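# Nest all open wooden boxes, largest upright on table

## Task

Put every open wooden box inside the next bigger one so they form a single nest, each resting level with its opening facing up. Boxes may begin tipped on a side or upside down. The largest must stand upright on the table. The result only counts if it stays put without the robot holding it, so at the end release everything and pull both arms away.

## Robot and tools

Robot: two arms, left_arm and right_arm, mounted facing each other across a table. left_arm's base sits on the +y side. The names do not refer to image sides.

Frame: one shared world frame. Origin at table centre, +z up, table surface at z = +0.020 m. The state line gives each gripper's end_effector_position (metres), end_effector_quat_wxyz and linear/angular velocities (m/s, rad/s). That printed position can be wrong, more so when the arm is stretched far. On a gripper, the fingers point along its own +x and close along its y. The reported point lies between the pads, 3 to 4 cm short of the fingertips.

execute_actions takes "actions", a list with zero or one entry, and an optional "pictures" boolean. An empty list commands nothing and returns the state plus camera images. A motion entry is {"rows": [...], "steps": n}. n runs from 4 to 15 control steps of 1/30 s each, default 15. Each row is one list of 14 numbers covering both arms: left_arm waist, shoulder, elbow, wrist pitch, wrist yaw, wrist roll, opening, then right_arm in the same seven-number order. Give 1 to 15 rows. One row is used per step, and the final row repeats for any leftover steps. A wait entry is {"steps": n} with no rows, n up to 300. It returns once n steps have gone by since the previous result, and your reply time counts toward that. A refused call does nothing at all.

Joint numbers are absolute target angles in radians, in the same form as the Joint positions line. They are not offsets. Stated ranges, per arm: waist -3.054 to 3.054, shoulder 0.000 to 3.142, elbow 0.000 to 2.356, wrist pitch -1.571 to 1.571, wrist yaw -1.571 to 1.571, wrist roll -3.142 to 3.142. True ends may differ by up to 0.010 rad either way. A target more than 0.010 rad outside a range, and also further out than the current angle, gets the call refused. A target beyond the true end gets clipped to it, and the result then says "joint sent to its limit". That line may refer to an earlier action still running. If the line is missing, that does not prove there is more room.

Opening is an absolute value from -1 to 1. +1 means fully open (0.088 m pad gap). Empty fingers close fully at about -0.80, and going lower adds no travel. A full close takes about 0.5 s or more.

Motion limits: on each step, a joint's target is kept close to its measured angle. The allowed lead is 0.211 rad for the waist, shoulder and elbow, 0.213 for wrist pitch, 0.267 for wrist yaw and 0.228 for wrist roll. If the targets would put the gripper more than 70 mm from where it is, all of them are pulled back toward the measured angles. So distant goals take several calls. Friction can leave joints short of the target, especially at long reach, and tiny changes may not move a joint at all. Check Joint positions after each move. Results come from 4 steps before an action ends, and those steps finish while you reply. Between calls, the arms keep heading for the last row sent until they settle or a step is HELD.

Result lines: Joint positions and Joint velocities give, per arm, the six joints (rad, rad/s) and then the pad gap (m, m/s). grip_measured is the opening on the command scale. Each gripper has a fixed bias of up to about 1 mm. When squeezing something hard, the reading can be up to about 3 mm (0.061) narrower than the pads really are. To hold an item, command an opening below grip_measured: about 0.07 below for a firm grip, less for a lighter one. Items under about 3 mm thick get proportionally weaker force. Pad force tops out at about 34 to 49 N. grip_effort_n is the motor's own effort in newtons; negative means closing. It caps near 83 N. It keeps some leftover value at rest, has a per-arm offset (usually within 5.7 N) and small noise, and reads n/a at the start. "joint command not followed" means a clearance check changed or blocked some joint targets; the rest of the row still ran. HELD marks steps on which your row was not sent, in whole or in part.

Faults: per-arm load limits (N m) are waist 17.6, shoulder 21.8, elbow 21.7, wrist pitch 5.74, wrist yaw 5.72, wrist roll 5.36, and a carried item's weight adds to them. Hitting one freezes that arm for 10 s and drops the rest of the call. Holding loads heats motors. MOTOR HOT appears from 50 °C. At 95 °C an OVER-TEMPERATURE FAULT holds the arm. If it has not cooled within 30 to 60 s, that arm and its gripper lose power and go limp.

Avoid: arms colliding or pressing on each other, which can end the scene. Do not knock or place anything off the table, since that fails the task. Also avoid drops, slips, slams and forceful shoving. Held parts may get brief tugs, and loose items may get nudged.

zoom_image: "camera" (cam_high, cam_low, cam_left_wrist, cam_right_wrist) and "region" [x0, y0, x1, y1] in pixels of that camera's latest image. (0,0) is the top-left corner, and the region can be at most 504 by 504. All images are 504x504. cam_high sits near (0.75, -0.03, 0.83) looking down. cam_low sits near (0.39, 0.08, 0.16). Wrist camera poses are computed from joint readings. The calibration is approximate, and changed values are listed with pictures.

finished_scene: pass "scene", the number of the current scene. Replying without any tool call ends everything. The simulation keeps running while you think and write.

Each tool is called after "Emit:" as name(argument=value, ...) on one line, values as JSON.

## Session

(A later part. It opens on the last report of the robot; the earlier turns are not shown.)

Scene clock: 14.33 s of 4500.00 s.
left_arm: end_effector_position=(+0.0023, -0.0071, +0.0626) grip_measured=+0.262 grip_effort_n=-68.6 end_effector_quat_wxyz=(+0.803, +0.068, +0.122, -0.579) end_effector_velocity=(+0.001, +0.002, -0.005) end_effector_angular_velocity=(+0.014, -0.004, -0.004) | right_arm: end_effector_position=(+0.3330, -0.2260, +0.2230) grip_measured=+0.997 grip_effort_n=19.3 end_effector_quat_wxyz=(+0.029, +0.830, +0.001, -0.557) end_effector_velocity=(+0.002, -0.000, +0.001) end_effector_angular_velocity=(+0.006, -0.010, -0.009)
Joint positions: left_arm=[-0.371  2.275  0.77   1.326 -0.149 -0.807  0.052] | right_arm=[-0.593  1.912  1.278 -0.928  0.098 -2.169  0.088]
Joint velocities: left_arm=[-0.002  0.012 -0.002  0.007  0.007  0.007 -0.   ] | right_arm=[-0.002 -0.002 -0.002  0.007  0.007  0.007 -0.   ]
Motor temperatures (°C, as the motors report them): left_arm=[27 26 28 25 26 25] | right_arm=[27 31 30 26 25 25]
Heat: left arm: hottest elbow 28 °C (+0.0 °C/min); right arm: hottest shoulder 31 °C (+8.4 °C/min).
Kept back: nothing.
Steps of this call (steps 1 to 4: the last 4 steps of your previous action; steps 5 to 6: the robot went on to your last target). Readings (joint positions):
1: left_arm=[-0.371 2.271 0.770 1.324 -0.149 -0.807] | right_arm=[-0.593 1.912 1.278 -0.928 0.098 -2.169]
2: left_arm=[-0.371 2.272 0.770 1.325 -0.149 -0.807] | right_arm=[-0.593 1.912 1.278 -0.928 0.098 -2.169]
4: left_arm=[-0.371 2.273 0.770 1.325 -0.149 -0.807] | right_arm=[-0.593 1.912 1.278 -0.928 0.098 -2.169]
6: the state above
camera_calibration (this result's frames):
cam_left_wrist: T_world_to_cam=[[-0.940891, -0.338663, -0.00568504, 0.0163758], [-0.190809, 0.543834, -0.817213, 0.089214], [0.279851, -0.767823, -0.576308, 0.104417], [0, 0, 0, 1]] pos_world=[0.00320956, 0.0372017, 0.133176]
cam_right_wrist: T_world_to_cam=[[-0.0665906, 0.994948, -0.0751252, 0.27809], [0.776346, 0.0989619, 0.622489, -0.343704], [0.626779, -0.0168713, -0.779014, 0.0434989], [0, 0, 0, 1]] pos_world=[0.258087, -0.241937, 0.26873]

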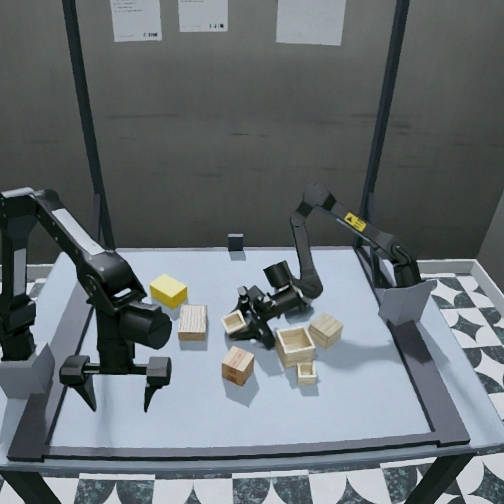

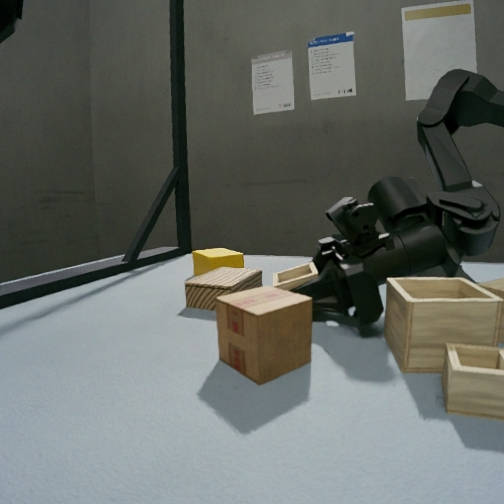

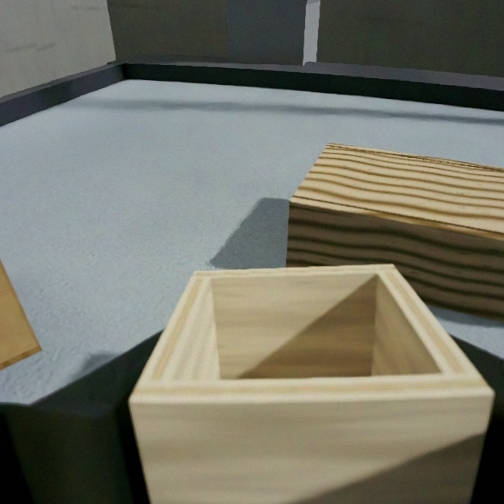

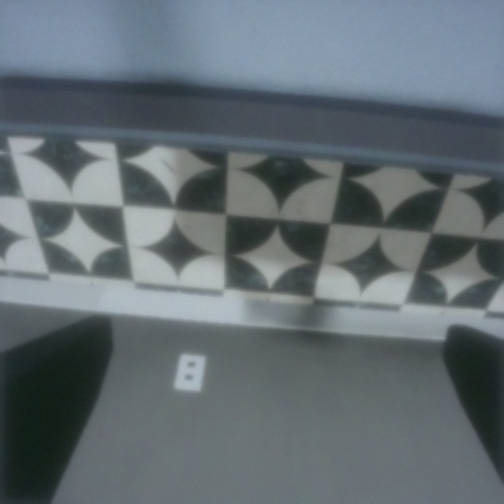

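Emit:
execute_actions(actions=[{"rows":[[-0.371,2.275,0.77,1.326,-0.149,-0.807,0.6,-0.593,1.912,1.278,-0.928,0.098,-2.169,1]],"steps":12}])

Emit:
execute_actions(actions=[{"rows":[[-0.371,2.1,0.55,1.3,-0.149,-0.807,0.6,-0.593,1.912,1.278,-0.928,0.098,-2.169,1]],"steps":15}])

Emit:
execute_actions(actions=[{"rows":[[-0.2,1.8,0.7,0.2,0.2,-0.5,1,-0.593,1.912,1.278,-0.928,0.098,-2.169,1]],"steps":15}], pictures=true)

Scene clock: 15.67 s of 4500.00 s.
left_arm: end_effector_position=(+0.0023, -0.0071, +0.0626) grip_measured=+0.552 grip_effort_n=15.6 end_effector_quat_wxyz=(+0.803, +0.068, +0.122, -0.579) end_effector_velocity=(+0.001, -0.000, +0.002) end_effector_angular_velocity=(-0.016, +0.012, +0.021) | right_arm: end_effector_position=(+0.3330, -0.2260, +0.2230) grip_measured=+0.997 grip_effort_n=18.8 end_effector_quat_wxyz=(+0.029, +0.830, +0.001, -0.557) end_effector_velocity=(+0.002, -0.004, -0.001) end_effector_angular_velocity=(-0.009, +0.000, -0.018)
Joint positions: left_arm=[-0.371  2.275  0.77   1.327 -0.149 -0.807  0.066] | right_arm=[-0.593  1.912  1.278 -0.928  0.098 -2.169  0.088]
Joint velocities: left_arm=[-0.002 -0.002  0.002 -0.007 -0.022 -0.022  0.017] | right_arm=[-0.007  0.002 -0.002 -0.007  0.007  0.007 -0.   ]
Motor temperatures (°C, as the motors report them): left_arm=[28 26 28 25 26 25] | right_arm=[27 31 30 26 25 25]
Heat: left arm: hottest waist 28 °C (+0.0 °C/min); right arm: hottest shoulder 31 °C (+7.7 °C/min).
Steps of this call (steps 1 to 15: the robot went on to your last target; steps 16 to 32: nothing new was sent; steps 33 to 40: the first 8 steps of this action). Readings (joint positions):
33: left_arm=[-0.371 2.275 0.770 1.327 -0.149 -0.807] | right_arm=[-0.593 1.912 1.278 -0.928 0.098 -2.169]
34: left_arm=[-0.371 2.275 0.770 1.327 -0.149 -0.807] | right_arm=[-0.593 1.912 1.278 -0.928 0.098 -2.169]
36: left_arm=[-0.371 2.275 0.770 1.327 -0.149 -0.807] | right_arm=[-0.593 1.912 1.278 -0.928 0.098 -2.169]
40: the state above

Scene clock: 16.17 s of 4500.00 s.
left_arm: end_effector_position=(-0.0048, +0.0386, +0.0777) grip_measured=+0.596 grip_effort_n=15.6 end_effector_quat_wxyz=(+0.814, +0.090, +0.138, -0.557) end_effector_velocity=(-0.002, +0.027, +0.003) end_effector_angular_velocity=(+0.039, +0.006, +0.025) | right_arm: end_effector_position=(+0.3330, -0.2260, +0.2230) grip_measured=+0.997 grip_effort_n=19.3 end_effector_quat_wxyz=(+0.029, +0.830, +0.001, -0.557) end_effector_velocity=(-0.006, -0.002, -0.002) end_effector_angular_velocity=(-0.011, +0.030, +0.008)
Joint positions: left_arm=[-0.372  2.12   0.565  1.303 -0.148 -0.807  0.068] | right_arm=[-0.593  1.912  1.278 -0.928  0.098 -2.169  0.088]
Joint velocities: left_arm=[-0.002 -0.066 -0.105 -0.007  0.007 -0.007  0.   ] | right_arm=[ 0.002 -0.002 -0.002 -0.022 -0.022 -0.007 -0.   ]
Motor temperatures (°C, as the motors report them): left_arm=[28 26 28 25 26 25] | right_arm=[27 31 30 26 25 25]
Heat: left arm: hottest waist 28 °C (+0.0 °C/min); right arm: hottest shoulder 31 °C (+7.4 °C/min).
Steps of this call (steps 1 to 4: the last 4 steps of your previous action; steps 5 to 15: the first 11 steps of this action). Readings (joint positions):
5: left_arm=[-0.371 2.265 0.755 1.324 -0.149 -0.807] | right_arm=[-0.593 1.912 1.278 -0.928 0.098 -2.169]
6: left_arm=[-0.371 2.237 0.717 1.315 -0.148 -0.807] | right_arm=[-0.593 1.912 1.278 -0.928 0.098 -2.169]
8: left_arm=[-0.372 2.178 0.636 1.312 -0.148 -0.807] | right_arm=[-0.593 1.912 1.278 -0.928 0.098 -2.169]
12: left_arm=[-0.372 2.131 0.580 1.306 -0.148 -0.807] | right_arm=[-0.593 1.912 1.278 -0.928 0.098 -2.169]
15: the state above

Scene clock: 16.67 s of 4500.00 s.
left_arm: end_effector_position=(-0.0329, -0.0034, +0.1474) grip_measured=+0.983 grip_effort_n=15.6 end_effector_quat_wxyz=(+0.754, +0.204, +0.116, -0.614) end_effector_velocity=(+0.067, +0.087, -0.097) end_effector_angular_velocity=(+0.889, -0.029, +0.437) | right_arm: end_effector_position=(+0.3330, -0.2260, +0.2230) grip_measured=+0.997 grip_effort_n=19.3 end_effector_quat_wxyz=(+0.029, +0.830, +0.001, -0.557) end_effector_velocity=(-0.000, -0.003, +0.000) end_effector_angular_velocity=(-0.003, +0.010, -0.001)
Joint positions: left_arm=[-0.212  1.823  0.698  0.873  0.165 -0.53   0.087] | right_arm=[-0.593  1.912  1.278 -0.928  0.098 -2.169  0.088]
Joint velocities: left_arm=[ 0.061 -0.256  0.081 -1.326  0.242  0.212  0.009] | right_arm=[-0.007 -0.002 -0.002 -0.007 -0.007 -0.007 -0.   ]
Motor temperatures (°C, as the motors report them): left_arm=[28 26 28 25 26 25] | right_arm=[27 31 30 26 25 25]
Heat: left arm: hottest waist 28 °C (+0.0 °C/min); right arm: hottest shoulder 31 °C (+7.2 °C/min).
Steps of this call (steps 1 to 4: the last 4 steps of your previous action; steps 5 to 15: the first 11 steps of this action). Readings (joint positions):
5: left_arm=[-0.367 2.104 0.564 1.284 -0.127 -0.790] | right_arm=[-0.593 1.912 1.278 -0.928 0.098 -2.169]
6: left_arm=[-0.349 2.083 0.576 1.232 -0.079 -0.753] | right_arm=[-0.593 1.912 1.278 -0.928 0.098 -2.169]
8: left_arm=[-0.301 2.029 0.611 1.168 0.003 -0.679] | right_arm=[-0.593 1.912 1.278 -0.928 0.098 -2.169]
12: left_arm=[-0.229 1.880 0.675 1.004 0.125 -0.565] | right_arm=[-0.593 1.912 1.278 -0.928 0.098 -2.169]
15: the state above
camera_calibration (this result's frames):
cam_left_wrist: T_world_to_cam=[[-0.963121, -0.174542, -0.204774, 0.0141816], [0.018045, 0.717436, -0.696391, 0.13949], [0.268462, -0.674404, -0.687828, 0.182344], [0, 0, 0, 1]] pos_world=[-0.037811, 0.025374, 0.225465]
cam_right_wrist: T_world_to_cam=[[-0.0665906, 0.994948, -0.0751252, 0.27809], [0.776346, 0.0989619, 0.622489, -0.343704], [0.626779, -0.0168713, -0.779014, 0.0434989], [0, 0, 0, 1]] pos_world=[0.258087, -0.241937, 0.26873]

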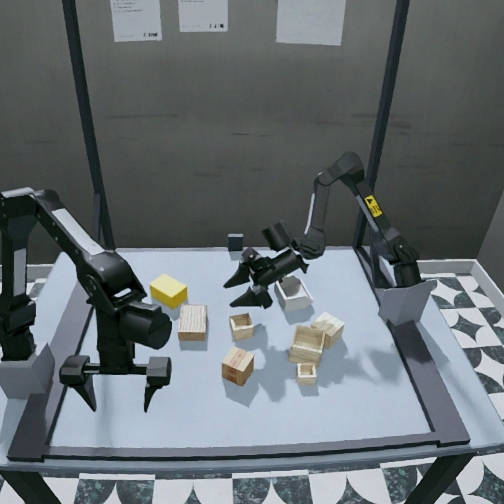

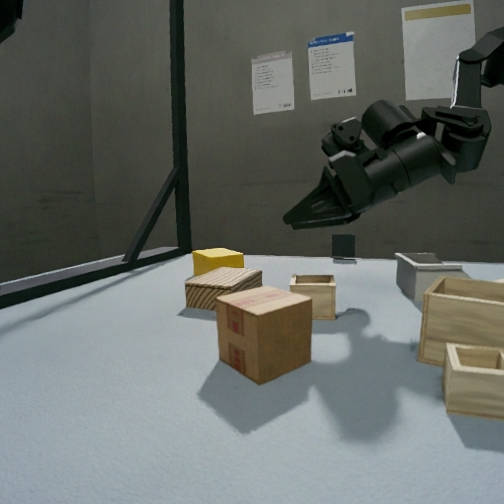

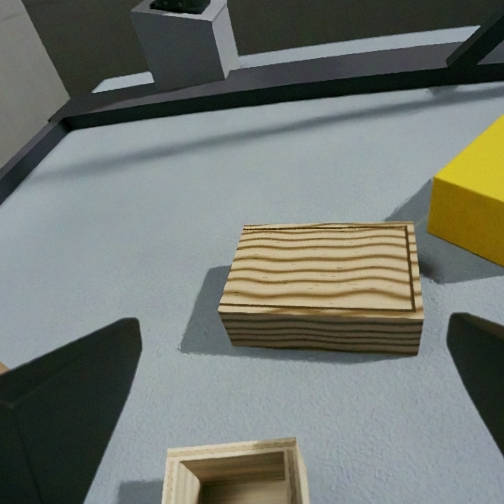

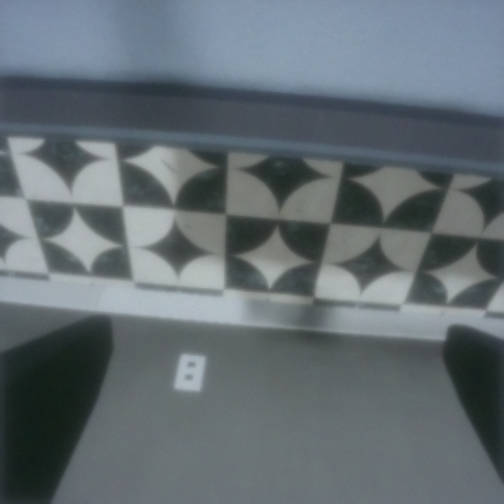

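Emit:
execute_actions(actions=[{"rows":[[0.1,1.7,0.9,-0.5,0.5,-0.2,1,-0.593,1.912,1.278,-0.928,0.098,-2.169,1]],"steps":15}])

Emit:
execute_actions(actions=[{"rows":[[0.333,1.84,0.98,-1.0,0.687,0.05,1,-0.593,1.912,1.278,-0.928,0.098,-2.169,1]],"steps":15}])

Emit:
execute_actions(actions=[{"steps":8}], pictures=true)

Scene clock: 18.57 s of 4500.00 s.
left_arm: end_effector_position=(+0.0368, +0.0941, +0.1601) grip_measured=+1.000 grip_effort_n=15.1 end_effector_quat_wxyz=(+0.748, +0.352, +0.368, -0.426) end_effector_velocity=(-0.001, +0.229, -0.062) end_effector_angular_velocity=(+0.797, +0.505, +0.717) | right_arm: end_effector_position=(+0.3330, -0.2260, +0.2230) grip_measured=+0.997 grip_effort_n=19.3 end_effector_quat_wxyz=(+0.029, +0.830, +0.001, -0.557) end_effector_velocity=(-0.002, -0.007, -0.002) end_effector_angular_velocity=(-0.022, +0.008, -0.017)
Joint positions: left_arm=[ 0.082  1.707  0.889 -0.227  0.469 -0.23   0.088] | right_arm=[-0.593  1.912  1.278 -0.928  0.098 -2.169  0.088]
Joint velocities: left_arm=[ 0.173 -0.022  0.051 -1.341  0.212  0.198  0.   ] | right_arm=[-0.002 -0.002 -0.007 -0.022  0.007  0.007 -0.   ]
Motor temperatures (°C, as the motors report them): left_arm=[28 27 28 25 26 25] | right_arm=[27 31 30 26 25 25]
Heat: left arm: hottest waist 28 °C (+0.0 °C/min); right arm: hottest shoulder 31 °C (+6.5 °C/min).
Steps of this call (steps 1 to 4: the last 4 steps of your previous action; steps 5 to 45: the robot went on to your last target; step 46: nothing new was sent; steps 47 to 57: the first 11 steps of this action). Readings (joint positions):
47: left_arm=[-0.197 1.803 0.710 0.184 0.217 -0.482] | right_arm=[-0.593 1.912 1.278 -0.928 0.098 -2.169]
48: left_arm=[-0.174 1.797 0.732 0.138 0.267 -0.445] | right_arm=[-0.593 1.912 1.278 -0.928 0.098 -2.169]
50: left_arm=[-0.109 1.779 0.780 0.073 0.341 -0.372] | right_arm=[-0.593 1.912 1.278 -0.928 0.098 -2.169]
54: left_arm=[0.036 1.723 0.868 -0.091 0.437 -0.263] | right_arm=[-0.593 1.912 1.278 -0.928 0.098 -2.169]
57: the state above

Scene clock: 19.07 s of 4500.00 s.
left_arm: end_effector_position=(+0.0385, +0.1979, +0.1634) grip_measured=+1.000 grip_effort_n=15.1 end_effector_quat_wxyz=(+0.667, +0.298, +0.609, -0.308) end_effector_velocity=(-0.124, +0.124, -0.021) end_effector_angular_velocity=(+0.472, +0.608, +0.499) | right_arm: end_effector_position=(+0.3330, -0.2260, +0.2230) grip_measured=+0.997 grip_effort_n=19.3 end_effector_quat_wxyz=(+0.029, +0.830, +0.001, -0.557) end_effector_velocity=(+0.001, -0.005, +0.001) end_effector_angular_velocity=(-0.010, -0.002, -0.003)
Joint positions: left_arm=[ 0.321  1.826  0.965 -0.882  0.672  0.031  0.088] | right_arm=[-0.593  1.912  1.278 -0.928  0.098 -2.169  0.088]
Joint velocities: left_arm=[-0.002  0.032  0.002 -0.945  0.11   0.11   0.   ] | right_arm=[-0.007 -0.007 -0.007 -0.007  0.007 -0.007  0.   ]
Motor temperatures (°C, as the motors report them): left_arm=[28 27 28 25 26 25] | right_arm=[27 31 30 26 25 25]
Heat: left arm: hottest waist 28 °C (+0.0 °C/min); right arm: hottest shoulder 31 °C (+6.3 °C/min).
Steps of this call (steps 1 to 4: the last 4 steps of your previous action; steps 5 to 15: the first 11 steps of this action). Readings (joint positions):
5: left_arm=[0.097 1.716 0.896 -0.437 0.512 -0.184] | right_arm=[-0.593 1.912 1.278 -0.928 0.098 -2.169]
6: left_arm=[0.128 1.736 0.915 -0.486 0.567 -0.130] | right_arm=[-0.593 1.912 1.278 -0.928 0.098 -2.169]
8: left_arm=[0.213 1.779 0.948 -0.566 0.610 -0.056] | right_arm=[-0.593 1.912 1.278 -0.928 0.098 -2.169]
12: left_arm=[0.314 1.818 0.962 -0.752 0.654 0.012] | right_arm=[-0.593 1.912 1.278 -0.928 0.098 -2.169]
15: the state above

Scene clock: 19.33 s of 4500.00 s.
left_arm: end_effector_position=(+0.0266, +0.2098, +0.1640) grip_measured=+1.000 grip_effort_n=15.1 end_effector_quat_wxyz=(+0.649, +0.286, +0.644, -0.285) end_effector_velocity=(-0.015, +0.013, +0.003) end_effector_angular_velocity=(+0.053, +0.066, +0.056) | right_arm: end_effector_position=(+0.3330, -0.2260, +0.2230) grip_measured=+0.997 grip_effort_n=19.8 end_effector_quat_wxyz=(+0.029, +0.830, +0.001, -0.557) end_effector_velocity=(+0.000, -0.003, +0.002) end_effector_angular_velocity=(-0.008, -0.005, +0.003)
Joint positions: left_arm=[ 0.327  1.831  0.972 -0.985  0.682  0.045  0.088] | right_arm=[-0.593  1.912  1.278 -0.928  0.098 -2.169  0.088]
Joint velocities: left_arm=[ 0.007 -0.002  0.007 -0.125  0.007  0.022  0.   ] | right_arm=[-0.002 -0.007 -0.002 -0.007  0.007 -0.007 -0.   ]
Motor temperatures (°C, as the motors report them): left_arm=[28 27 28 25 26 25] | right_arm=[27 31 30 26 25 25]
Heat: left arm: hottest waist 28 °C (+0.0 °C/min); right arm: hottest shoulder 31 °C (+6.2 °C/min).
Kept back: nothing.
Steps of this call (steps 1 to 4: the last 4 steps of your previous action; steps 5 to 8: the robot went on to your last target). Readings (joint positions):
1: left_arm=[0.321 1.827 0.966 -0.911 0.675 0.035] | right_arm=[-0.593 1.912 1.278 -0.928 0.098 -2.169]
2: left_arm=[0.321 1.828 0.966 -0.932 0.677 0.038] | right_arm=[-0.593 1.912 1.278 -0.928 0.098 -2.169]
4: left_arm=[0.323 1.830 0.969 -0.959 0.679 0.042] | right_arm=[-0.593 1.912 1.278 -0.928 0.098 -2.169]
8: the state above
camera_calibration (this result's frames):
cam_left_wrist: T_world_to_cam=[[-0.759151, -0.650052, -0.0334836, 0.178384], [-0.623481, 0.711418, 0.324278, -0.152084], [-0.186977, 0.267052, -0.945369, 0.178458], [0, 0, 0, 1]] pos_world=[0.0739661, 0.176497, 0.224]
cam_right_wrist: T_world_to_cam=[[-0.0665906, 0.994948, -0.0751252, 0.27809], [0.776346, 0.0989619, 0.622489, -0.343704], [0.626779, -0.0168713, -0.779014, 0.0434989], [0, 0, 0, 1]] pos_world=[0.258087, -0.241937, 0.26873]

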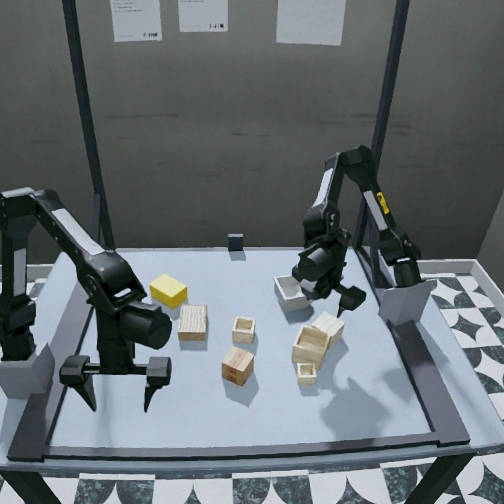

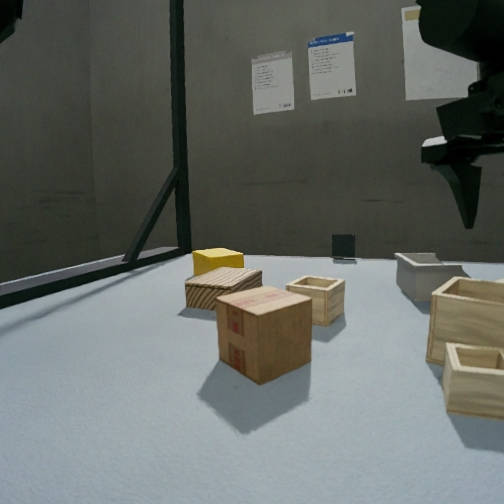

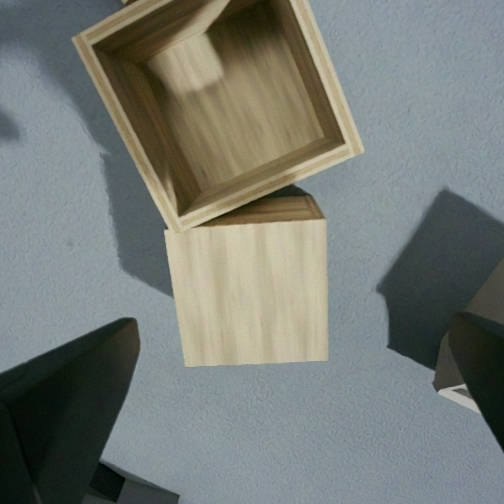

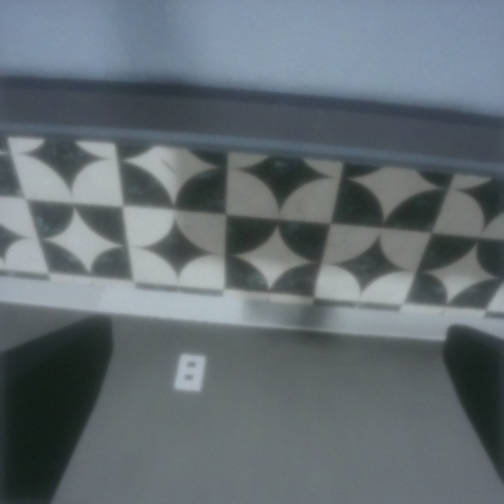

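Emit:
execute_actions(actions=[{"rows":[[0.2,1.88,0.8,-0.68,0.71,-0.1,1,-0.593,1.912,1.278,-0.928,0.098,-2.169,1]],"steps":12}])

Emit:
execute_actions(actions=[{"rows":[[0.112,2.01,0.71,-0.38,0.73,-0.17,1,-0.593,1.912,1.278,-0.928,0.098,-2.169,1]],"steps":15}])

Emit:
execute_actions(actions=[{"steps":6}], pictures=true)

Scene clock: 20.00 s of 4500.00 s.
left_arm: end_effector_position=(+0.0230, +0.2224, +0.1104) grip_measured=+1.000 grip_effort_n=15.6 end_effector_quat_wxyz=(+0.641, +0.294, +0.652, -0.279) end_effector_velocity=(+0.014, -0.017, -0.034) end_effector_angular_velocity=(-0.139, -0.079, -0.094) | right_arm: end_effector_position=(+0.3330, -0.2260, +0.2230) grip_measured=+0.997 grip_effort_n=20.2 end_effector_quat_wxyz=(+0.029, +0.830, +0.001, -0.557) end_effector_velocity=(+0.001, +0.001, -0.001) end_effector_angular_velocity=(+0.004, +0.005, +0.006)
Joint positions: left_arm=[ 0.209  1.874  0.821 -0.734  0.703 -0.078  0.088] | right_arm=[-0.593  1.912  1.278 -0.928  0.098 -2.169  0.088]
Joint velocities: left_arm=[-0.076 -0.002 -0.134  0.403  0.037 -0.139  0.   ] | right_arm=[-0.002  0.002 -0.002  0.007 -0.007 -0.007 -0.   ]
Motor temperatures (°C, as the motors report them): left_arm=[28 27 28 25 26 25] | right_arm=[27 32 30 26 25 25]
Heat: left arm: hottest waist 28 °C (+0.0 °C/min); right arm: hottest shoulder 32 °C (+9.0 °C/min).
Steps of this call (steps 1 to 12: the robot went on to your last target; steps 13 to 20: the first 8 steps of this action). Readings (joint positions):
13: left_arm=[0.324 1.834 0.959 -0.976 0.686 0.031] | right_arm=[-0.593 1.912 1.278 -0.928 0.098 -2.169]
14: left_arm=[0.306 1.835 0.931 -0.916 0.691 0.002] | right_arm=[-0.593 1.912 1.278 -0.928 0.098 -2.169]
16: left_arm=[0.255 1.852 0.878 -0.835 0.698 -0.040] | right_arm=[-0.593 1.912 1.278 -0.928 0.098 -2.169]
20: the state above

Scene clock: 20.50 s of 4500.00 s.
left_arm: end_effector_position=(+0.0348, +0.2271, +0.0594) grip_measured=+1.000 grip_effort_n=15.1 end_effector_quat_wxyz=(+0.638, +0.305, +0.639, -0.303) end_effector_velocity=(+0.013, -0.021, -0.004) end_effector_angular_velocity=(-0.082, -0.057, -0.083) | right_arm: end_effector_position=(+0.3330, -0.2260, +0.2230) grip_measured=+0.997 grip_effort_n=18.8 end_effector_quat_wxyz=(+0.029, +0.830, +0.001, -0.557) end_effector_velocity=(+0.000, -0.003, +0.000) end_effector_angular_velocity=(-0.017, -0.002, +0.015)
Joint positions: left_arm=[ 0.117  1.996  0.719 -0.403  0.725 -0.162  0.088] | right_arm=[-0.593  1.912  1.278 -0.928  0.098 -2.169  0.088]
Joint velocities: left_arm=[-0.012  0.007 -0.002  0.154 -0.007 -0.022  0.   ] | right_arm=[-0.002 -0.002 -0.002 -0.007  0.007 -0.022 -0.   ]
Motor temperatures (°C, as the motors report them): left_arm=[28 27 28 25 26 25] | right_arm=[27 32 30 26 25 25]
Heat: left arm: hottest waist 28 °C (+0.0 °C/min); right arm: hottest shoulder 32 °C (+8.8 °C/min).
Steps of this call (steps 1 to 4: the last 4 steps of your previous action; steps 5 to 15: the first 11 steps of this action). Readings (joint positions):
5: left_arm=[0.202 1.883 0.803 -0.675 0.707 -0.101] | right_arm=[-0.593 1.912 1.278 -0.928 0.098 -2.169]
6: left_arm=[0.188 1.899 0.787 -0.617 0.715 -0.117] | right_arm=[-0.593 1.912 1.278 -0.928 0.098 -2.169]
8: left_arm=[0.151 1.948 0.759 -0.531 0.718 -0.138] | right_arm=[-0.593 1.912 1.278 -0.928 0.098 -2.169]
12: left_arm=[0.119 1.993 0.720 -0.435 0.722 -0.157] | right_arm=[-0.593 1.912 1.278 -0.928 0.098 -2.169]
15: the state above

Scene clock: 20.70 s of 4500.00 s.
left_arm: end_effector_position=(+0.0355, +0.2267, +0.0580) grip_measured=+1.000 grip_effort_n=15.1 end_effector_quat_wxyz=(+0.639, +0.305, +0.637, -0.304) end_effector_velocity=(+0.001, +0.001, -0.001) end_effector_angular_velocity=(-0.003, -0.010, -0.003) | right_arm: end_effector_position=(+0.3330, -0.2260, +0.2230) grip_measured=+0.997 grip_effort_n=18.8 end_effector_quat_wxyz=(+0.029, +0.830, +0.001, -0.557) end_effector_velocity=(-0.000, -0.004, -0.001) end_effector_angular_velocity=(-0.016, +0.000, +0.000)
Joint positions: left_arm=[ 0.114  2.     0.716 -0.388  0.725 -0.167  0.088] | right_arm=[-0.593  1.912  1.278 -0.928  0.098 -2.169  0.088]
Joint velocities: left_arm=[-0.002 -0.002 -0.012  0.022 -0.007 -0.007  0.   ] | right_arm=[-0.002 -0.002 -0.007 -0.007  0.007 -0.007 -0.   ]
Motor temperatures (°C, as the motors report them): left_arm=[28 27 28 25 26 25] | right_arm=[27 32 30 26 25 25]
Heat: left arm: hottest waist 28 °C (+0.0 °C/min); right arm: hottest shoulder 32 °C (+8.7 °C/min).
Kept back: nothing.
Steps of this call (steps 1 to 4: the last 4 steps of your previous action; steps 5 to 6: the robot went on to your last target). Readings (joint positions):
1: left_arm=[0.116 1.996 0.719 -0.398 0.725 -0.164] | right_arm=[-0.593 1.912 1.278 -0.928 0.098 -2.169]
2: left_arm=[0.116 1.997 0.718 -0.395 0.725 -0.164] | right_arm=[-0.593 1.912 1.278 -0.928 0.098 -2.169]
4: left_arm=[0.115 1.999 0.716 -0.390 0.725 -0.165] | right_arm=[-0.593 1.912 1.278 -0.928 0.098 -2.169]
6: the state above
camera_calibration (this result's frames):
cam_left_wrist: T_world_to_cam=[[-0.796659, -0.603669, -0.0303075, 0.183201], [-0.578371, 0.746791, 0.328314, -0.133989], [-0.17556, 0.279084, -0.944082, 0.0721392], [0, 0, 0, 1]] pos_world=[0.0811184, 0.190522, 0.117648]
cam_right_wrist: T_world_to_cam=[[-0.0665906, 0.994948, -0.0751252, 0.27809], [0.776346, 0.0989619, 0.622489, -0.343704], [0.626779, -0.0168713, -0.779014, 0.0434989], [0, 0, 0, 1]] pos_world=[0.258087, -0.241937, 0.26873]

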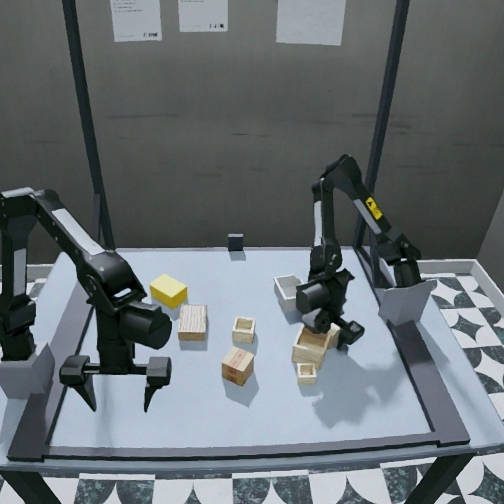

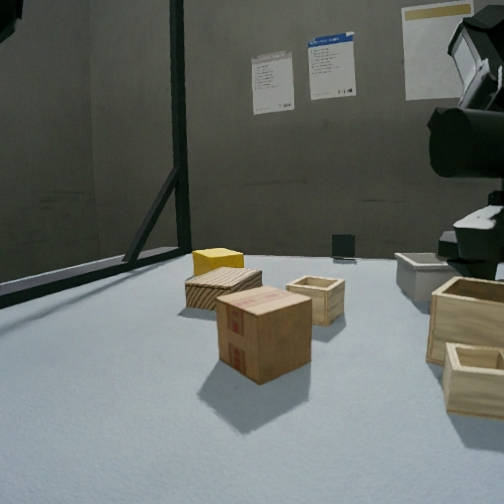

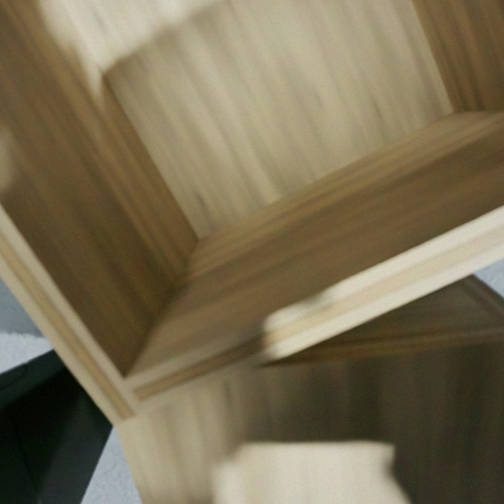

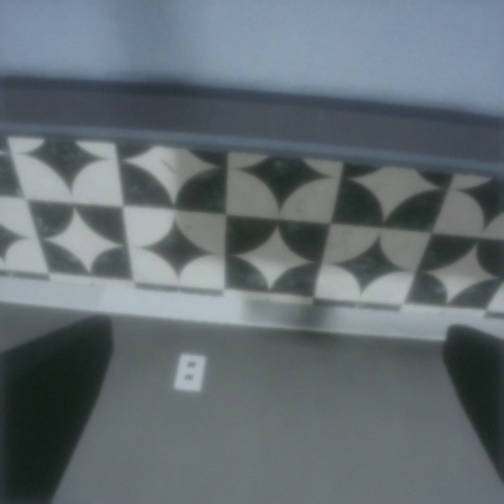

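Emit:
execute_actions(actions=[{"rows":[[0.114,2.0,0.716,-0.388,0.725,-0.167,0.38,-0.593,1.912,1.278,-0.928,0.098,-2.169,1]],"steps":15}])

Emit:
execute_actions(actions=[{"rows":[[0.25,1.75,0.85,-0.8,0.70,-0.1,0.38,-0.593,1.912,1.278,-0.928,0.098,-2.169,1]],"steps":15}])

Emit:
execute_actions(actions=[{"rows":[[-0.1,1.6,0.8,-0.1,0.3,-0.5,0.38,-0.593,1.912,1.278,-0.928,0.098,-2.169,1]],"steps":15}])

Emit:
execute_actions(actions=[{"rows":[[-0.5,1.7,0.7,0.6,-0.1,-0.8,0.38,-0.593,1.912,1.278,-0.928,0.098,-2.169,1]],"steps":15}])

Emit:
execute_actions(actions=[{"rows":[[-0.63,1.85,0.68,0.95,-0.376,-0.87,0.38,-0.593,1.912,1.278,-0.928,0.098,-2.169,1]],"steps":15}], pictures=true)

Scene clock: 21.70 s of 4500.00 s.
left_arm: end_effector_position=(+0.0360, +0.2272, +0.0582) grip_measured=+0.505 grip_effort_n=-83.5 end_effector_quat_wxyz=(+0.640, +0.304, +0.638, -0.303) end_effector_velocity=(+0.001, +0.001, -0.001) end_effector_angular_velocity=(+0.004, -0.007, -0.011) | right_arm: end_effector_position=(+0.3330, -0.2260, +0.2230) grip_measured=+0.997 grip_effort_n=18.8 end_effector_quat_wxyz=(+0.029, +0.830, +0.001, -0.557) end_effector_velocity=(-0.002, +0.002, -0.001) end_effector_angular_velocity=(+0.015, +0.015, +0.010)
Joint positions: left_arm=[ 0.116  2.     0.714 -0.388  0.724 -0.168  0.064] | right_arm=[-0.593  1.912  1.278 -0.928  0.098 -2.169  0.088]
Joint velocities: left_arm=[-0.002  0.002 -0.002  0.007 -0.007  0.007  0.   ] | right_arm=[-0.002 -0.002 -0.002  0.007 -0.022 -0.007  0.   ]
Motor temperatures (°C, as the motors report them): left_arm=[28 27 28 25 26 25] | right_arm=[27 32 30 26 25 25]
Heat: left arm: hottest waist 28 °C (+0.0 °C/min); right arm: hottest shoulder 32 °C (+8.3 °C/min).
Steps of this call (steps 1 to 19: the robot went on to your last target; steps 20 to 30: the first 11 steps of this action). Readings (joint positions):
20: left_arm=[0.114 2.000 0.714 -0.386 0.725 -0.168] | right_arm=[-0.593 1.912 1.278 -0.928 0.098 -2.169]
21: left_arm=[0.115 2.000 0.714 -0.385 0.725 -0.168] | right_arm=[-0.593 1.912 1.278 -0.928 0.098 -2.169]
23: left_arm=[0.115 2.000 0.714 -0.385 0.725 -0.168] | right_arm=[-0.593 1.912 1.278 -0.928 0.098 -2.169]
27: left_arm=[0.116 2.000 0.714 -0.388 0.724 -0.168] | right_arm=[-0.593 1.912 1.278 -0.928 0.098 -2.169]
30: the state above

Scene clock: 22.20 s of 4500.00 s.
left_arm: end_effector_position=(+0.0185, +0.2042, +0.1379) grip_measured=+0.505 grip_effort_n=-83.5 end_effector_quat_wxyz=(+0.668, +0.279, +0.619, -0.305) end_effector_velocity=(-0.035, +0.070, -0.002) end_effector_angular_velocity=(+0.281, +0.144, +0.274) | right_arm: end_effector_position=(+0.3330, -0.2260, +0.2230) grip_measured=+0.997 grip_effort_n=19.3 end_effector_quat_wxyz=(+0.029, +0.830, +0.001, -0.557) end_effector_velocity=(-0.001, -0.000, +0.003) end_effector_angular_velocity=(-0.011, -0.007, +0.022)
Joint positions: left_arm=[ 0.239  1.768  0.842 -0.753  0.706 -0.107  0.064] | right_arm=[-0.593  1.912  1.278 -0.928  0.098 -2.169  0.088]
Joint velocities: left_arm=[ 0.017 -0.007 -0.002 -0.432 -0.066  0.022  0.   ] | right_arm=[ 0.002 -0.007  0.002 -0.007  0.007 -0.022 -0.   ]
Motor temperatures (°C, as the motors report them): left_arm=[28 27 28 25 26 25] | right_arm=[28 32 30 26 25 25]
Heat: left arm: hottest waist 28 °C (+0.0 °C/min); right arm: hottest shoulder 32 °C (+8.1 °C/min).
Steps of this call (steps 1 to 4: the last 4 steps of your previous action; steps 5 to 15: the first 11 steps of this action). Readings (joint positions):
5: left_arm=[0.120 1.989 0.723 -0.406 0.724 -0.162] | right_arm=[-0.593 1.912 1.278 -0.928 0.098 -2.169]
6: left_arm=[0.134 1.971 0.736 -0.453 0.719 -0.152] | right_arm=[-0.593 1.912 1.278 -0.928 0.098 -2.169]
8: left_arm=[0.175 1.905 0.767 -0.530 0.713 -0.135] | right_arm=[-0.593 1.912 1.278 -0.928 0.098 -2.169]
12: left_arm=[0.231 1.788 0.836 -0.689 0.711 -0.113] | right_arm=[-0.593 1.912 1.278 -0.928 0.098 -2.169]
15: the state above

Scene clock: 22.70 s of 4500.00 s.
left_arm: end_effector_position=(+0.0014, +0.1241, +0.1262) grip_measured=+0.505 grip_effort_n=-83.5 end_effector_quat_wxyz=(+0.770, +0.340, +0.412, -0.349) end_effector_velocity=(-0.006, -0.242, +0.050) end_effector_angular_velocity=(-0.931, -0.373, -0.649) | right_arm: end_effector_position=(+0.3330, -0.2260, +0.2230) grip_measured=+0.997 grip_effort_n=19.3 end_effector_quat_wxyz=(+0.029, +0.830, +0.001, -0.557) end_effector_velocity=(-0.003, -0.008, -0.001) end_effector_angular_velocity=(-0.036, +0.013, -0.006)
Joint positions: left_arm=[-0.082  1.619  0.808 -0.303  0.335 -0.464  0.064] | right_arm=[-0.593  1.912  1.278 -0.928  0.098 -2.169  0.088]
Joint velocities: left_arm=[-0.154 -0.017 -0.051  1.297 -0.256 -0.271 -0.   ] | right_arm=[-0.002 -0.002 -0.002 -0.037  0.007 -0.007 -0.   ]
Motor temperatures (°C, as the motors report them): left_arm=[28 27 28 25 26 25] | right_arm=[28 32 30 26 25 25]
Heat: left arm: hottest waist 28 °C (+0.0 °C/min); right arm: hottest shoulder 32 °C (+7.9 °C/min).
Steps of this call (steps 1 to 4: the last 4 steps of your previous action; steps 5 to 15: the first 11 steps of this action). Readings (joint positions):
5: left_arm=[0.234 1.752 0.839 -0.767 0.677 -0.130] | right_arm=[-0.593 1.912 1.278 -0.928 0.098 -2.169]
6: left_arm=[0.197 1.728 0.826 -0.713 0.600 -0.183] | right_arm=[-0.593 1.912 1.278 -0.928 0.098 -2.169]
8: left_arm=[0.102 1.677 0.815 -0.625 0.494 -0.279] | right_arm=[-0.593 1.912 1.278 -0.928 0.098 -2.169]
12: left_arm=[-0.048 1.625 0.813 -0.438 0.374 -0.421] | right_arm=[-0.593 1.912 1.278 -0.928 0.098 -2.169]
15: the state above

Scene clock: 23.20 s of 4500.00 s.
left_arm: end_effector_position=(-0.0577, +0.0573, +0.0817) grip_measured=+0.505 grip_effort_n=-83.5 end_effector_quat_wxyz=(+0.816, +0.249, +0.250, -0.457) end_effector_velocity=(-0.294, -0.184, -0.014) end_effector_angular_velocity=(-0.760, +0.409, -1.034) | right_arm: end_effector_position=(+0.3330, -0.2260, +0.2230) grip_measured=+0.997 grip_effort_n=19.8 end_effector_quat_wxyz=(+0.029, +0.830, +0.001, -0.557) end_effector_velocity=(-0.002, -0.003, -0.000) end_effector_angular_velocity=(+0.004, +0.023, +0.002)
Joint positions: left_arm=[-0.443  1.686  0.706  0.32  -0.074 -0.776  0.064] | right_arm=[-0.593  1.912  1.278 -0.928  0.098 -2.169  0.088]
Joint velocities: left_arm=[-0.52   0.002 -0.007  1.282 -0.037 -0.168 -0.   ] | right_arm=[-0.007 -0.007 -0.007 -0.007 -0.022 -0.007  0.   ]
Motor temperatures (°C, as the motors report them): left_arm=[28 27 28 25 26 25] | right_arm=[28 32 30 26 25 25]
Heat: left arm: hottest waist 28 °C (+0.0 °C/min); right arm: hottest shoulder 32 °C (+7.8 °C/min).
Steps of this call (steps 1 to 4: the last 4 steps of your previous action; steps 5 to 15: the first 11 steps of this action). Readings (joint positions):
5: left_arm=[-0.102 1.617 0.797 -0.135 0.283 -0.514] | right_arm=[-0.593 1.912 1.278 -0.928 0.098 -2.169]
6: left_arm=[-0.136 1.624 0.781 -0.078 0.211 -0.567] | right_arm=[-0.593 1.912 1.278 -0.928 0.098 -2.169]
8: left_arm=[-0.228 1.650 0.752 0.007 0.104 -0.658] | right_arm=[-0.593 1.912 1.278 -0.928 0.098 -2.169]
12: left_arm=[-0.389 1.686 0.708 0.176 -0.062 -0.749] | right_arm=[-0.593 1.912 1.278 -0.928 0.098 -2.169]
15: the state above

Scene clock: 23.70 s of 4500.00 s.
left_arm: end_effector_position=(-0.1164, +0.0153, +0.0805) grip_measured=+0.505 grip_effort_n=-83.5 end_effector_quat_wxyz=(+0.802, +0.094, +0.145, -0.572) end_effector_velocity=(-0.072, -0.017, +0.014) end_effector_angular_velocity=(-0.263, +0.110, -0.181) | right_arm: end_effector_position=(+0.3330, -0.2260, +0.2230) grip_measured=+0.997 grip_effort_n=19.8 end_effector_quat_wxyz=(+0.029, +0.830, +0.001, -0.557) end_effector_velocity=(+0.000, -0.003, +0.000) end_effector_angular_velocity=(-0.012, -0.002, +0.001)
Joint positions: left_arm=[-0.623  1.833  0.684  0.9   -0.352 -0.863  0.064] | right_arm=[-0.593  1.912  1.278 -0.928  0.098 -2.169  0.088]
Joint velocities: left_arm=[-0.139  0.032 -0.002  0.359 -0.139 -0.037 -0.   ] | right_arm=[-0.002 -0.002 -0.002 -0.007  0.007 -0.007 -0.   ]
Motor temperatures (°C, as the motors report them): left_arm=[28 27 28 25 26 25] | right_arm=[28 32 30 26 25 25]
Heat: left arm: hottest waist 28 °C (+0.0 °C/min); right arm: hottest shoulder 32 °C (+7.6 °C/min).
Steps of this call (steps 1 to 4: the last 4 steps of your previous action; steps 5 to 15: the first 11 steps of this action). Readings (joint positions):
5: left_arm=[-0.503 1.701 0.704 0.529 -0.114 -0.800] | right_arm=[-0.593 1.912 1.278 -0.928 0.098 -2.169]
6: left_arm=[-0.525 1.724 0.704 0.587 -0.184 -0.817] | right_arm=[-0.593 1.912 1.278 -0.928 0.098 -2.169]
8: left_arm=[-0.572 1.774 0.701 0.678 -0.270 -0.840] | right_arm=[-0.593 1.912 1.278 -0.928 0.098 -2.169]
12: left_arm=[-0.604 1.822 0.684 0.837 -0.340 -0.856] | right_arm=[-0.593 1.912 1.278 -0.928 0.098 -2.169]
15: the state above
camera_calibration (this result's frames):
cam_left_wrist: T_world_to_cam=[[-0.939308, -0.342315, -0.0228124, -0.085944], [-0.199197, 0.598317, -0.776104, 0.063878], [0.279321, -0.724457, -0.630192, 0.168777], [0, 0, 0, 1]] pos_world=[-0.115147, 0.0546329, 0.153978]
cam_right_wrist: T_world_to_cam=[[-0.0665906, 0.994948, -0.0751252, 0.27809], [0.776346, 0.0989619, 0.622489, -0.343704], [0.626779, -0.0168713, -0.779014, 0.0434989], [0, 0, 0, 1]] pos_world=[0.258087, -0.241937, 0.26873]

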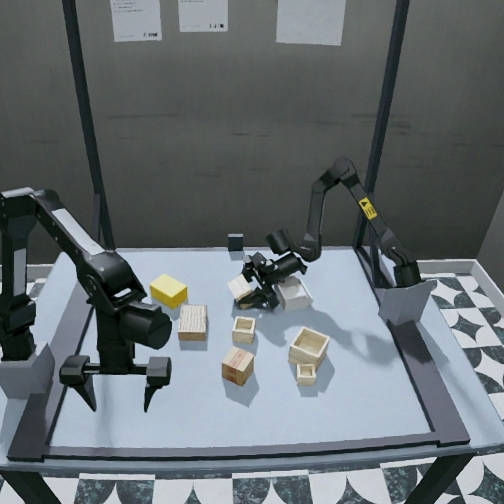

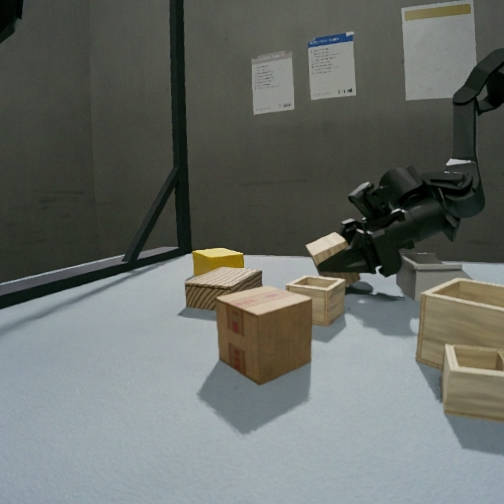

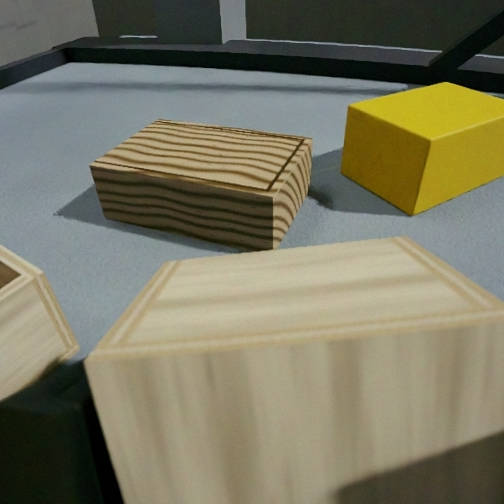

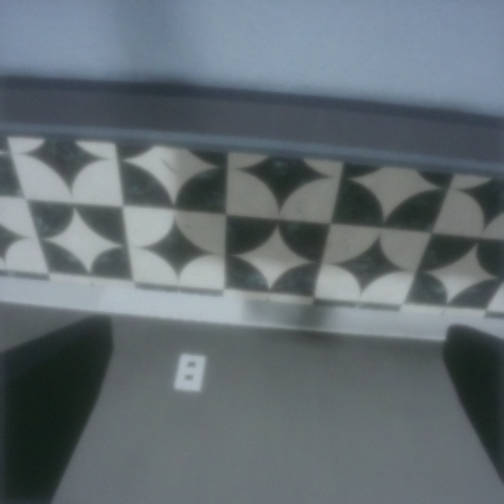

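Emit:
execute_actions(actions=[{"rows":[[-0.63,1.87,0.68,0.96,-0.376,-0.87,0.38,-0.593,1.912,1.278,-0.928,0.098,-2.169,1]],"steps":10}])

Emit:
execute_actions(actions=[{"rows":[[-0.63,1.87,0.68,0.96,-0.376,-0.87,0.8,-0.593,1.912,1.278,-0.928,0.098,-2.169,1]],"steps":12}])

Emit:
execute_actions(actions=[{"rows":[[-0.63,1.65,0.5,0.9,-0.376,-0.87,0.8,-0.593,1.912,1.278,-0.928,0.098,-2.169,1]],"steps":15}])

Emit:
execute_actions(actions=[{"rows":[[-0.4,1.4,0.7,-0.2,0.3,-0.3,1,-0.593,1.912,1.278,-0.928,0.098,-2.169,1]],"steps":15}], pictures=true)

Scene clock: 24.10 s of 4500.00 s.
left_arm: end_effector_position=(-0.1176, +0.0137, +0.0798) grip_measured=+0.505 grip_effort_n=-83.5 end_effector_quat_wxyz=(+0.800, +0.080, +0.138, -0.578) end_effector_velocity=(+0.008, +0.001, -0.008) end_effector_angular_velocity=(+0.002, -0.010, +0.026) | right_arm: end_effector_position=(+0.3330, -0.2260, +0.2230) grip_measured=+0.997 grip_effort_n=19.3 end_effector_quat_wxyz=(+0.029, +0.830, +0.001, -0.557) end_effector_velocity=(-0.001, -0.006, -0.000) end_effector_angular_velocity=(-0.024, +0.005, -0.002)
Joint positions: left_arm=[-0.63   1.856  0.683  0.953 -0.371 -0.867  0.064] | right_arm=[-0.593  1.912  1.278 -0.928  0.098 -2.169  0.088]
Joint velocities: left_arm=[-0.002  0.037  0.007  0.007 -0.022 -0.007 -0.   ] | right_arm=[-0.002 -0.002 -0.002 -0.022  0.007 -0.007 -0.   ]
Motor temperatures (°C, as the motors report them): left_arm=[28 27 28 25 26 25] | right_arm=[28 32 30 26 25 25]
Heat: left arm: hottest waist 28 °C (+0.0 °C/min); right arm: hottest shoulder 32 °C (+7.5 °C/min).
Steps of this call (steps 1 to 4: the last 4 steps of your previous action; steps 5 to 6: the robot went on to your last target; steps 7 to 12: the first 6 steps of this action). Readings (joint positions):
7: left_arm=[-0.630 1.841 0.684 0.941 -0.368 -0.866] | right_arm=[-0.593 1.912 1.278 -0.928 0.098 -2.169]
8: left_arm=[-0.630 1.845 0.684 0.947 -0.368 -0.867] | right_arm=[-0.593 1.912 1.278 -0.928 0.098 -2.169]
10: left_arm=[-0.630 1.851 0.683 0.950 -0.369 -0.867] | right_arm=[-0.593 1.912 1.278 -0.928 0.098 -2.169]
12: the state above

Scene clock: 24.50 s of 4500.00 s.
left_arm: end_effector_position=(-0.1172, +0.0135, +0.0798) grip_measured=+0.743 grip_effort_n=16.0 end_effector_quat_wxyz=(+0.800, +0.079, +0.138, -0.578) end_effector_velocity=(+0.001, -0.000, +0.002) end_effector_angular_velocity=(-0.033, +0.028, +0.017) | right_arm: end_effector_position=(+0.3330, -0.2260, +0.2230) grip_measured=+0.997 grip_effort_n=19.3 end_effector_quat_wxyz=(+0.029, +0.830, +0.001, -0.557) end_effector_velocity=(+0.001, +0.006, +0.000) end_effector_angular_velocity=(+0.013, -0.005, +0.029)
Joint positions: left_arm=[-0.63   1.859  0.683  0.958 -0.373 -0.867  0.075] | right_arm=[-0.593  1.912  1.278 -0.928  0.098 -2.169  0.088]
Joint velocities: left_arm=[-0.002  0.007 -0.002  0.022 -0.022 -0.037  0.02 ] | right_arm=[ 0.002  0.002  0.002  0.022 -0.007 -0.022 -0.   ]
Motor temperatures (°C, as the motors report them): left_arm=[28 27 28 25 26 25] | right_arm=[28 32 30 26 25 25]
Heat: left arm: hottest waist 28 °C (+0.0 °C/min); right arm: hottest shoulder 32 °C (+7.3 °C/min).
Steps of this call (steps 1 to 4: the last 4 steps of your previous action; steps 5 to 12: the first 8 steps of this action). Readings (joint positions):
5: left_arm=[-0.630 1.858 0.683 0.956 -0.372 -0.867] | right_arm=[-0.593 1.912 1.278 -0.928 0.098 -2.169]
6: left_arm=[-0.630 1.859 0.683 0.957 -0.373 -0.867] | right_arm=[-0.593 1.912 1.278 -0.928 0.098 -2.169]
8: left_arm=[-0.630 1.859 0.683 0.957 -0.373 -0.867] | right_arm=[-0.593 1.912 1.278 -0.928 0.098 -2.169]
12: the state above

Scene clock: 25.00 s of 4500.00 s.
left_arm: end_effector_position=(-0.1147, +0.0548, +0.1018) grip_measured=+0.796 grip_effort_n=15.6 end_effector_quat_wxyz=(+0.806, +0.092, +0.141, -0.568) end_effector_velocity=(+0.013, +0.029, -0.004) end_effector_angular_velocity=(+0.058, -0.014, +0.034) | right_arm: end_effector_position=(+0.3330, -0.2260, +0.2230) grip_measured=+0.997 grip_effort_n=19.8 end_effector_quat_wxyz=(+0.029, +0.830, +0.001, -0.557) end_effector_velocity=(-0.001, -0.002, -0.002) end_effector_angular_velocity=(-0.017, +0.000, +0.005)
Joint positions: left_arm=[-0.631  1.672  0.513  0.905 -0.374 -0.867  0.078] | right_arm=[-0.593  1.912  1.278 -0.928  0.098 -2.169  0.088]
Joint velocities: left_arm=[-0.002 -0.061 -0.095 -0.037  0.007 -0.007  0.   ] | right_arm=[ 0.002  0.002 -0.002 -0.007  0.007 -0.007 -0.   ]
Motor temperatures (°C, as the motors report them): left_arm=[28 27 28 25 26 25] | right_arm=[28 32 30 26 25 25]
Heat: left arm: hottest waist 28 °C (+0.0 °C/min); right arm: hottest shoulder 32 °C (+7.2 °C/min).
Steps of this call (steps 1 to 4: the last 4 steps of your previous action; steps 5 to 15: the first 11 steps of this action). Readings (joint positions):
5: left_arm=[-0.630 1.847 0.669 0.956 -0.373 -0.867] | right_arm=[-0.593 1.912 1.278 -0.928 0.098 -2.169]
6: left_arm=[-0.631 1.815 0.637 0.940 -0.371 -0.867] | right_arm=[-0.593 1.912 1.278 -0.928 0.098 -2.169]
8: left_arm=[-0.631 1.744 0.568 0.922 -0.374 -0.867] | right_arm=[-0.593 1.912 1.278 -0.928 0.098 -2.169]
12: left_arm=[-0.631 1.685 0.526 0.911 -0.374 -0.867] | right_arm=[-0.593 1.912 1.278 -0.928 0.098 -2.169]
15: the state above

Scene clock: 25.50 s of 4500.00 s.
left_arm: end_effector_position=(-0.1561, +0.0230, +0.1676) grip_measured=+0.994 grip_effort_n=15.6 end_effector_quat_wxyz=(+0.687, +0.266, +0.111, -0.667) end_effector_velocity=(-0.062, +0.134, -0.164) end_effector_angular_velocity=(+1.606, -0.481, -0.853) | right_arm: end_effector_position=(+0.3330, -0.2260, +0.2230) grip_measured=+0.997 grip_effort_n=19.8 end_effector_quat_wxyz=(+0.029, +0.830, +0.001, -0.557) end_effector_velocity=(+0.001, +0.000, -0.003) end_effector_angular_velocity=(-0.004, -0.005, -0.006)
Joint positions: left_arm=[-0.418  1.422  0.69   0.501  0.124 -0.442  0.088] | right_arm=[-0.593  1.912  1.278 -0.928  0.098 -2.169  0.088]
Joint velocities: left_arm=[ 0.105 -0.242  0.149 -1.326  1.414  1.121  0.004] | right_arm=[ 0.002  0.007 -0.002  0.007  0.007  0.007 -0.   ]
Motor temperatures (°C, as the motors report them): left_arm=[28 27 28 25 26 25] | right_arm=[28 32 30 26 25 25]
Heat: left arm: hottest waist 28 °C (+0.0 °C/min); right arm: hottest shoulder 32 °C (+7.1 °C/min).
Steps of this call (steps 1 to 4: the last 4 steps of your previous action; steps 5 to 15: the first 11 steps of this action). Readings (joint positions):
5: left_arm=[-0.625 1.657 0.514 0.884 -0.356 -0.854] | right_arm=[-0.593 1.912 1.278 -0.928 0.098 -2.169]
6: left_arm=[-0.605 1.640 0.529 0.842 -0.315 -0.823] | right_arm=[-0.593 1.912 1.278 -0.928 0.098 -2.169]
8: left_arm=[-0.550 1.596 0.569 0.790 -0.247 -0.762] | right_arm=[-0.593 1.912 1.278 -0.928 0.098 -2.169]
12: left_arm=[-0.449 1.472 0.656 0.631 -0.041 -0.583] | right_arm=[-0.593 1.912 1.278 -0.928 0.098 -2.169]
15: the state above
camera_calibration (this result's frames):
cam_left_wrist: T_world_to_cam=[[-0.966027, 0.0234349, -0.257375, -0.0919678], [0.18264, 0.766499, -0.615728, 0.147816], [0.182848, -0.641817, -0.74474, 0.242559], [0, 0, 0, 1]] pos_world=[-0.160192, 0.0445329, 0.247987]
cam_right_wrist: T_world_to_cam=[[-0.0665906, 0.994948, -0.0751252, 0.27809], [0.776346, 0.0989619, 0.622489, -0.343704], [0.626779, -0.0168713, -0.779014, 0.0434989], [0, 0, 0, 1]] pos_world=[0.258087, -0.241937, 0.26873]

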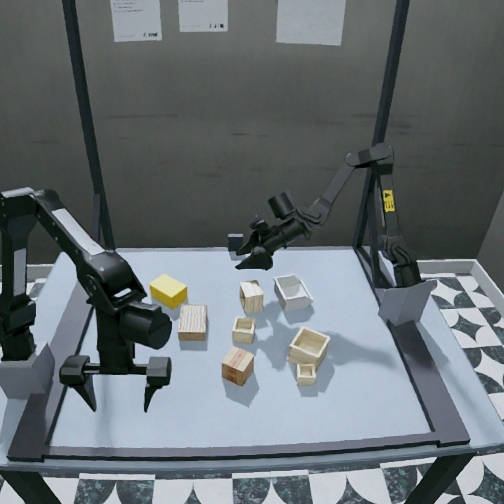

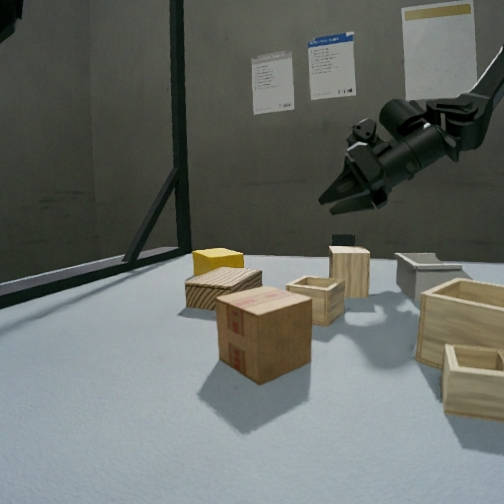

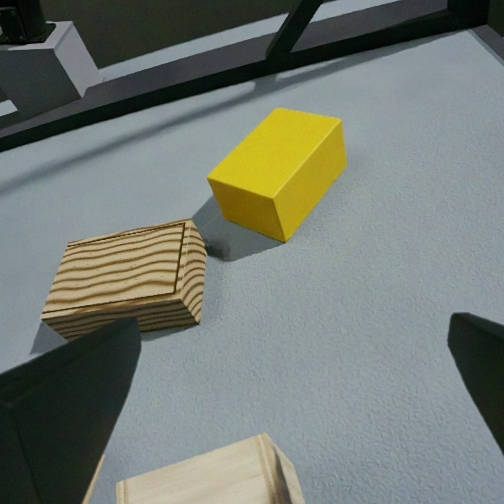

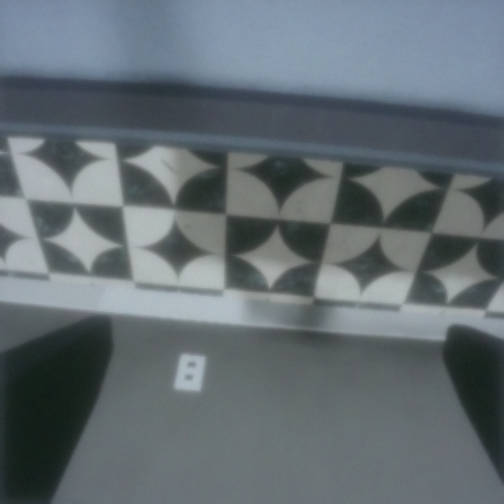

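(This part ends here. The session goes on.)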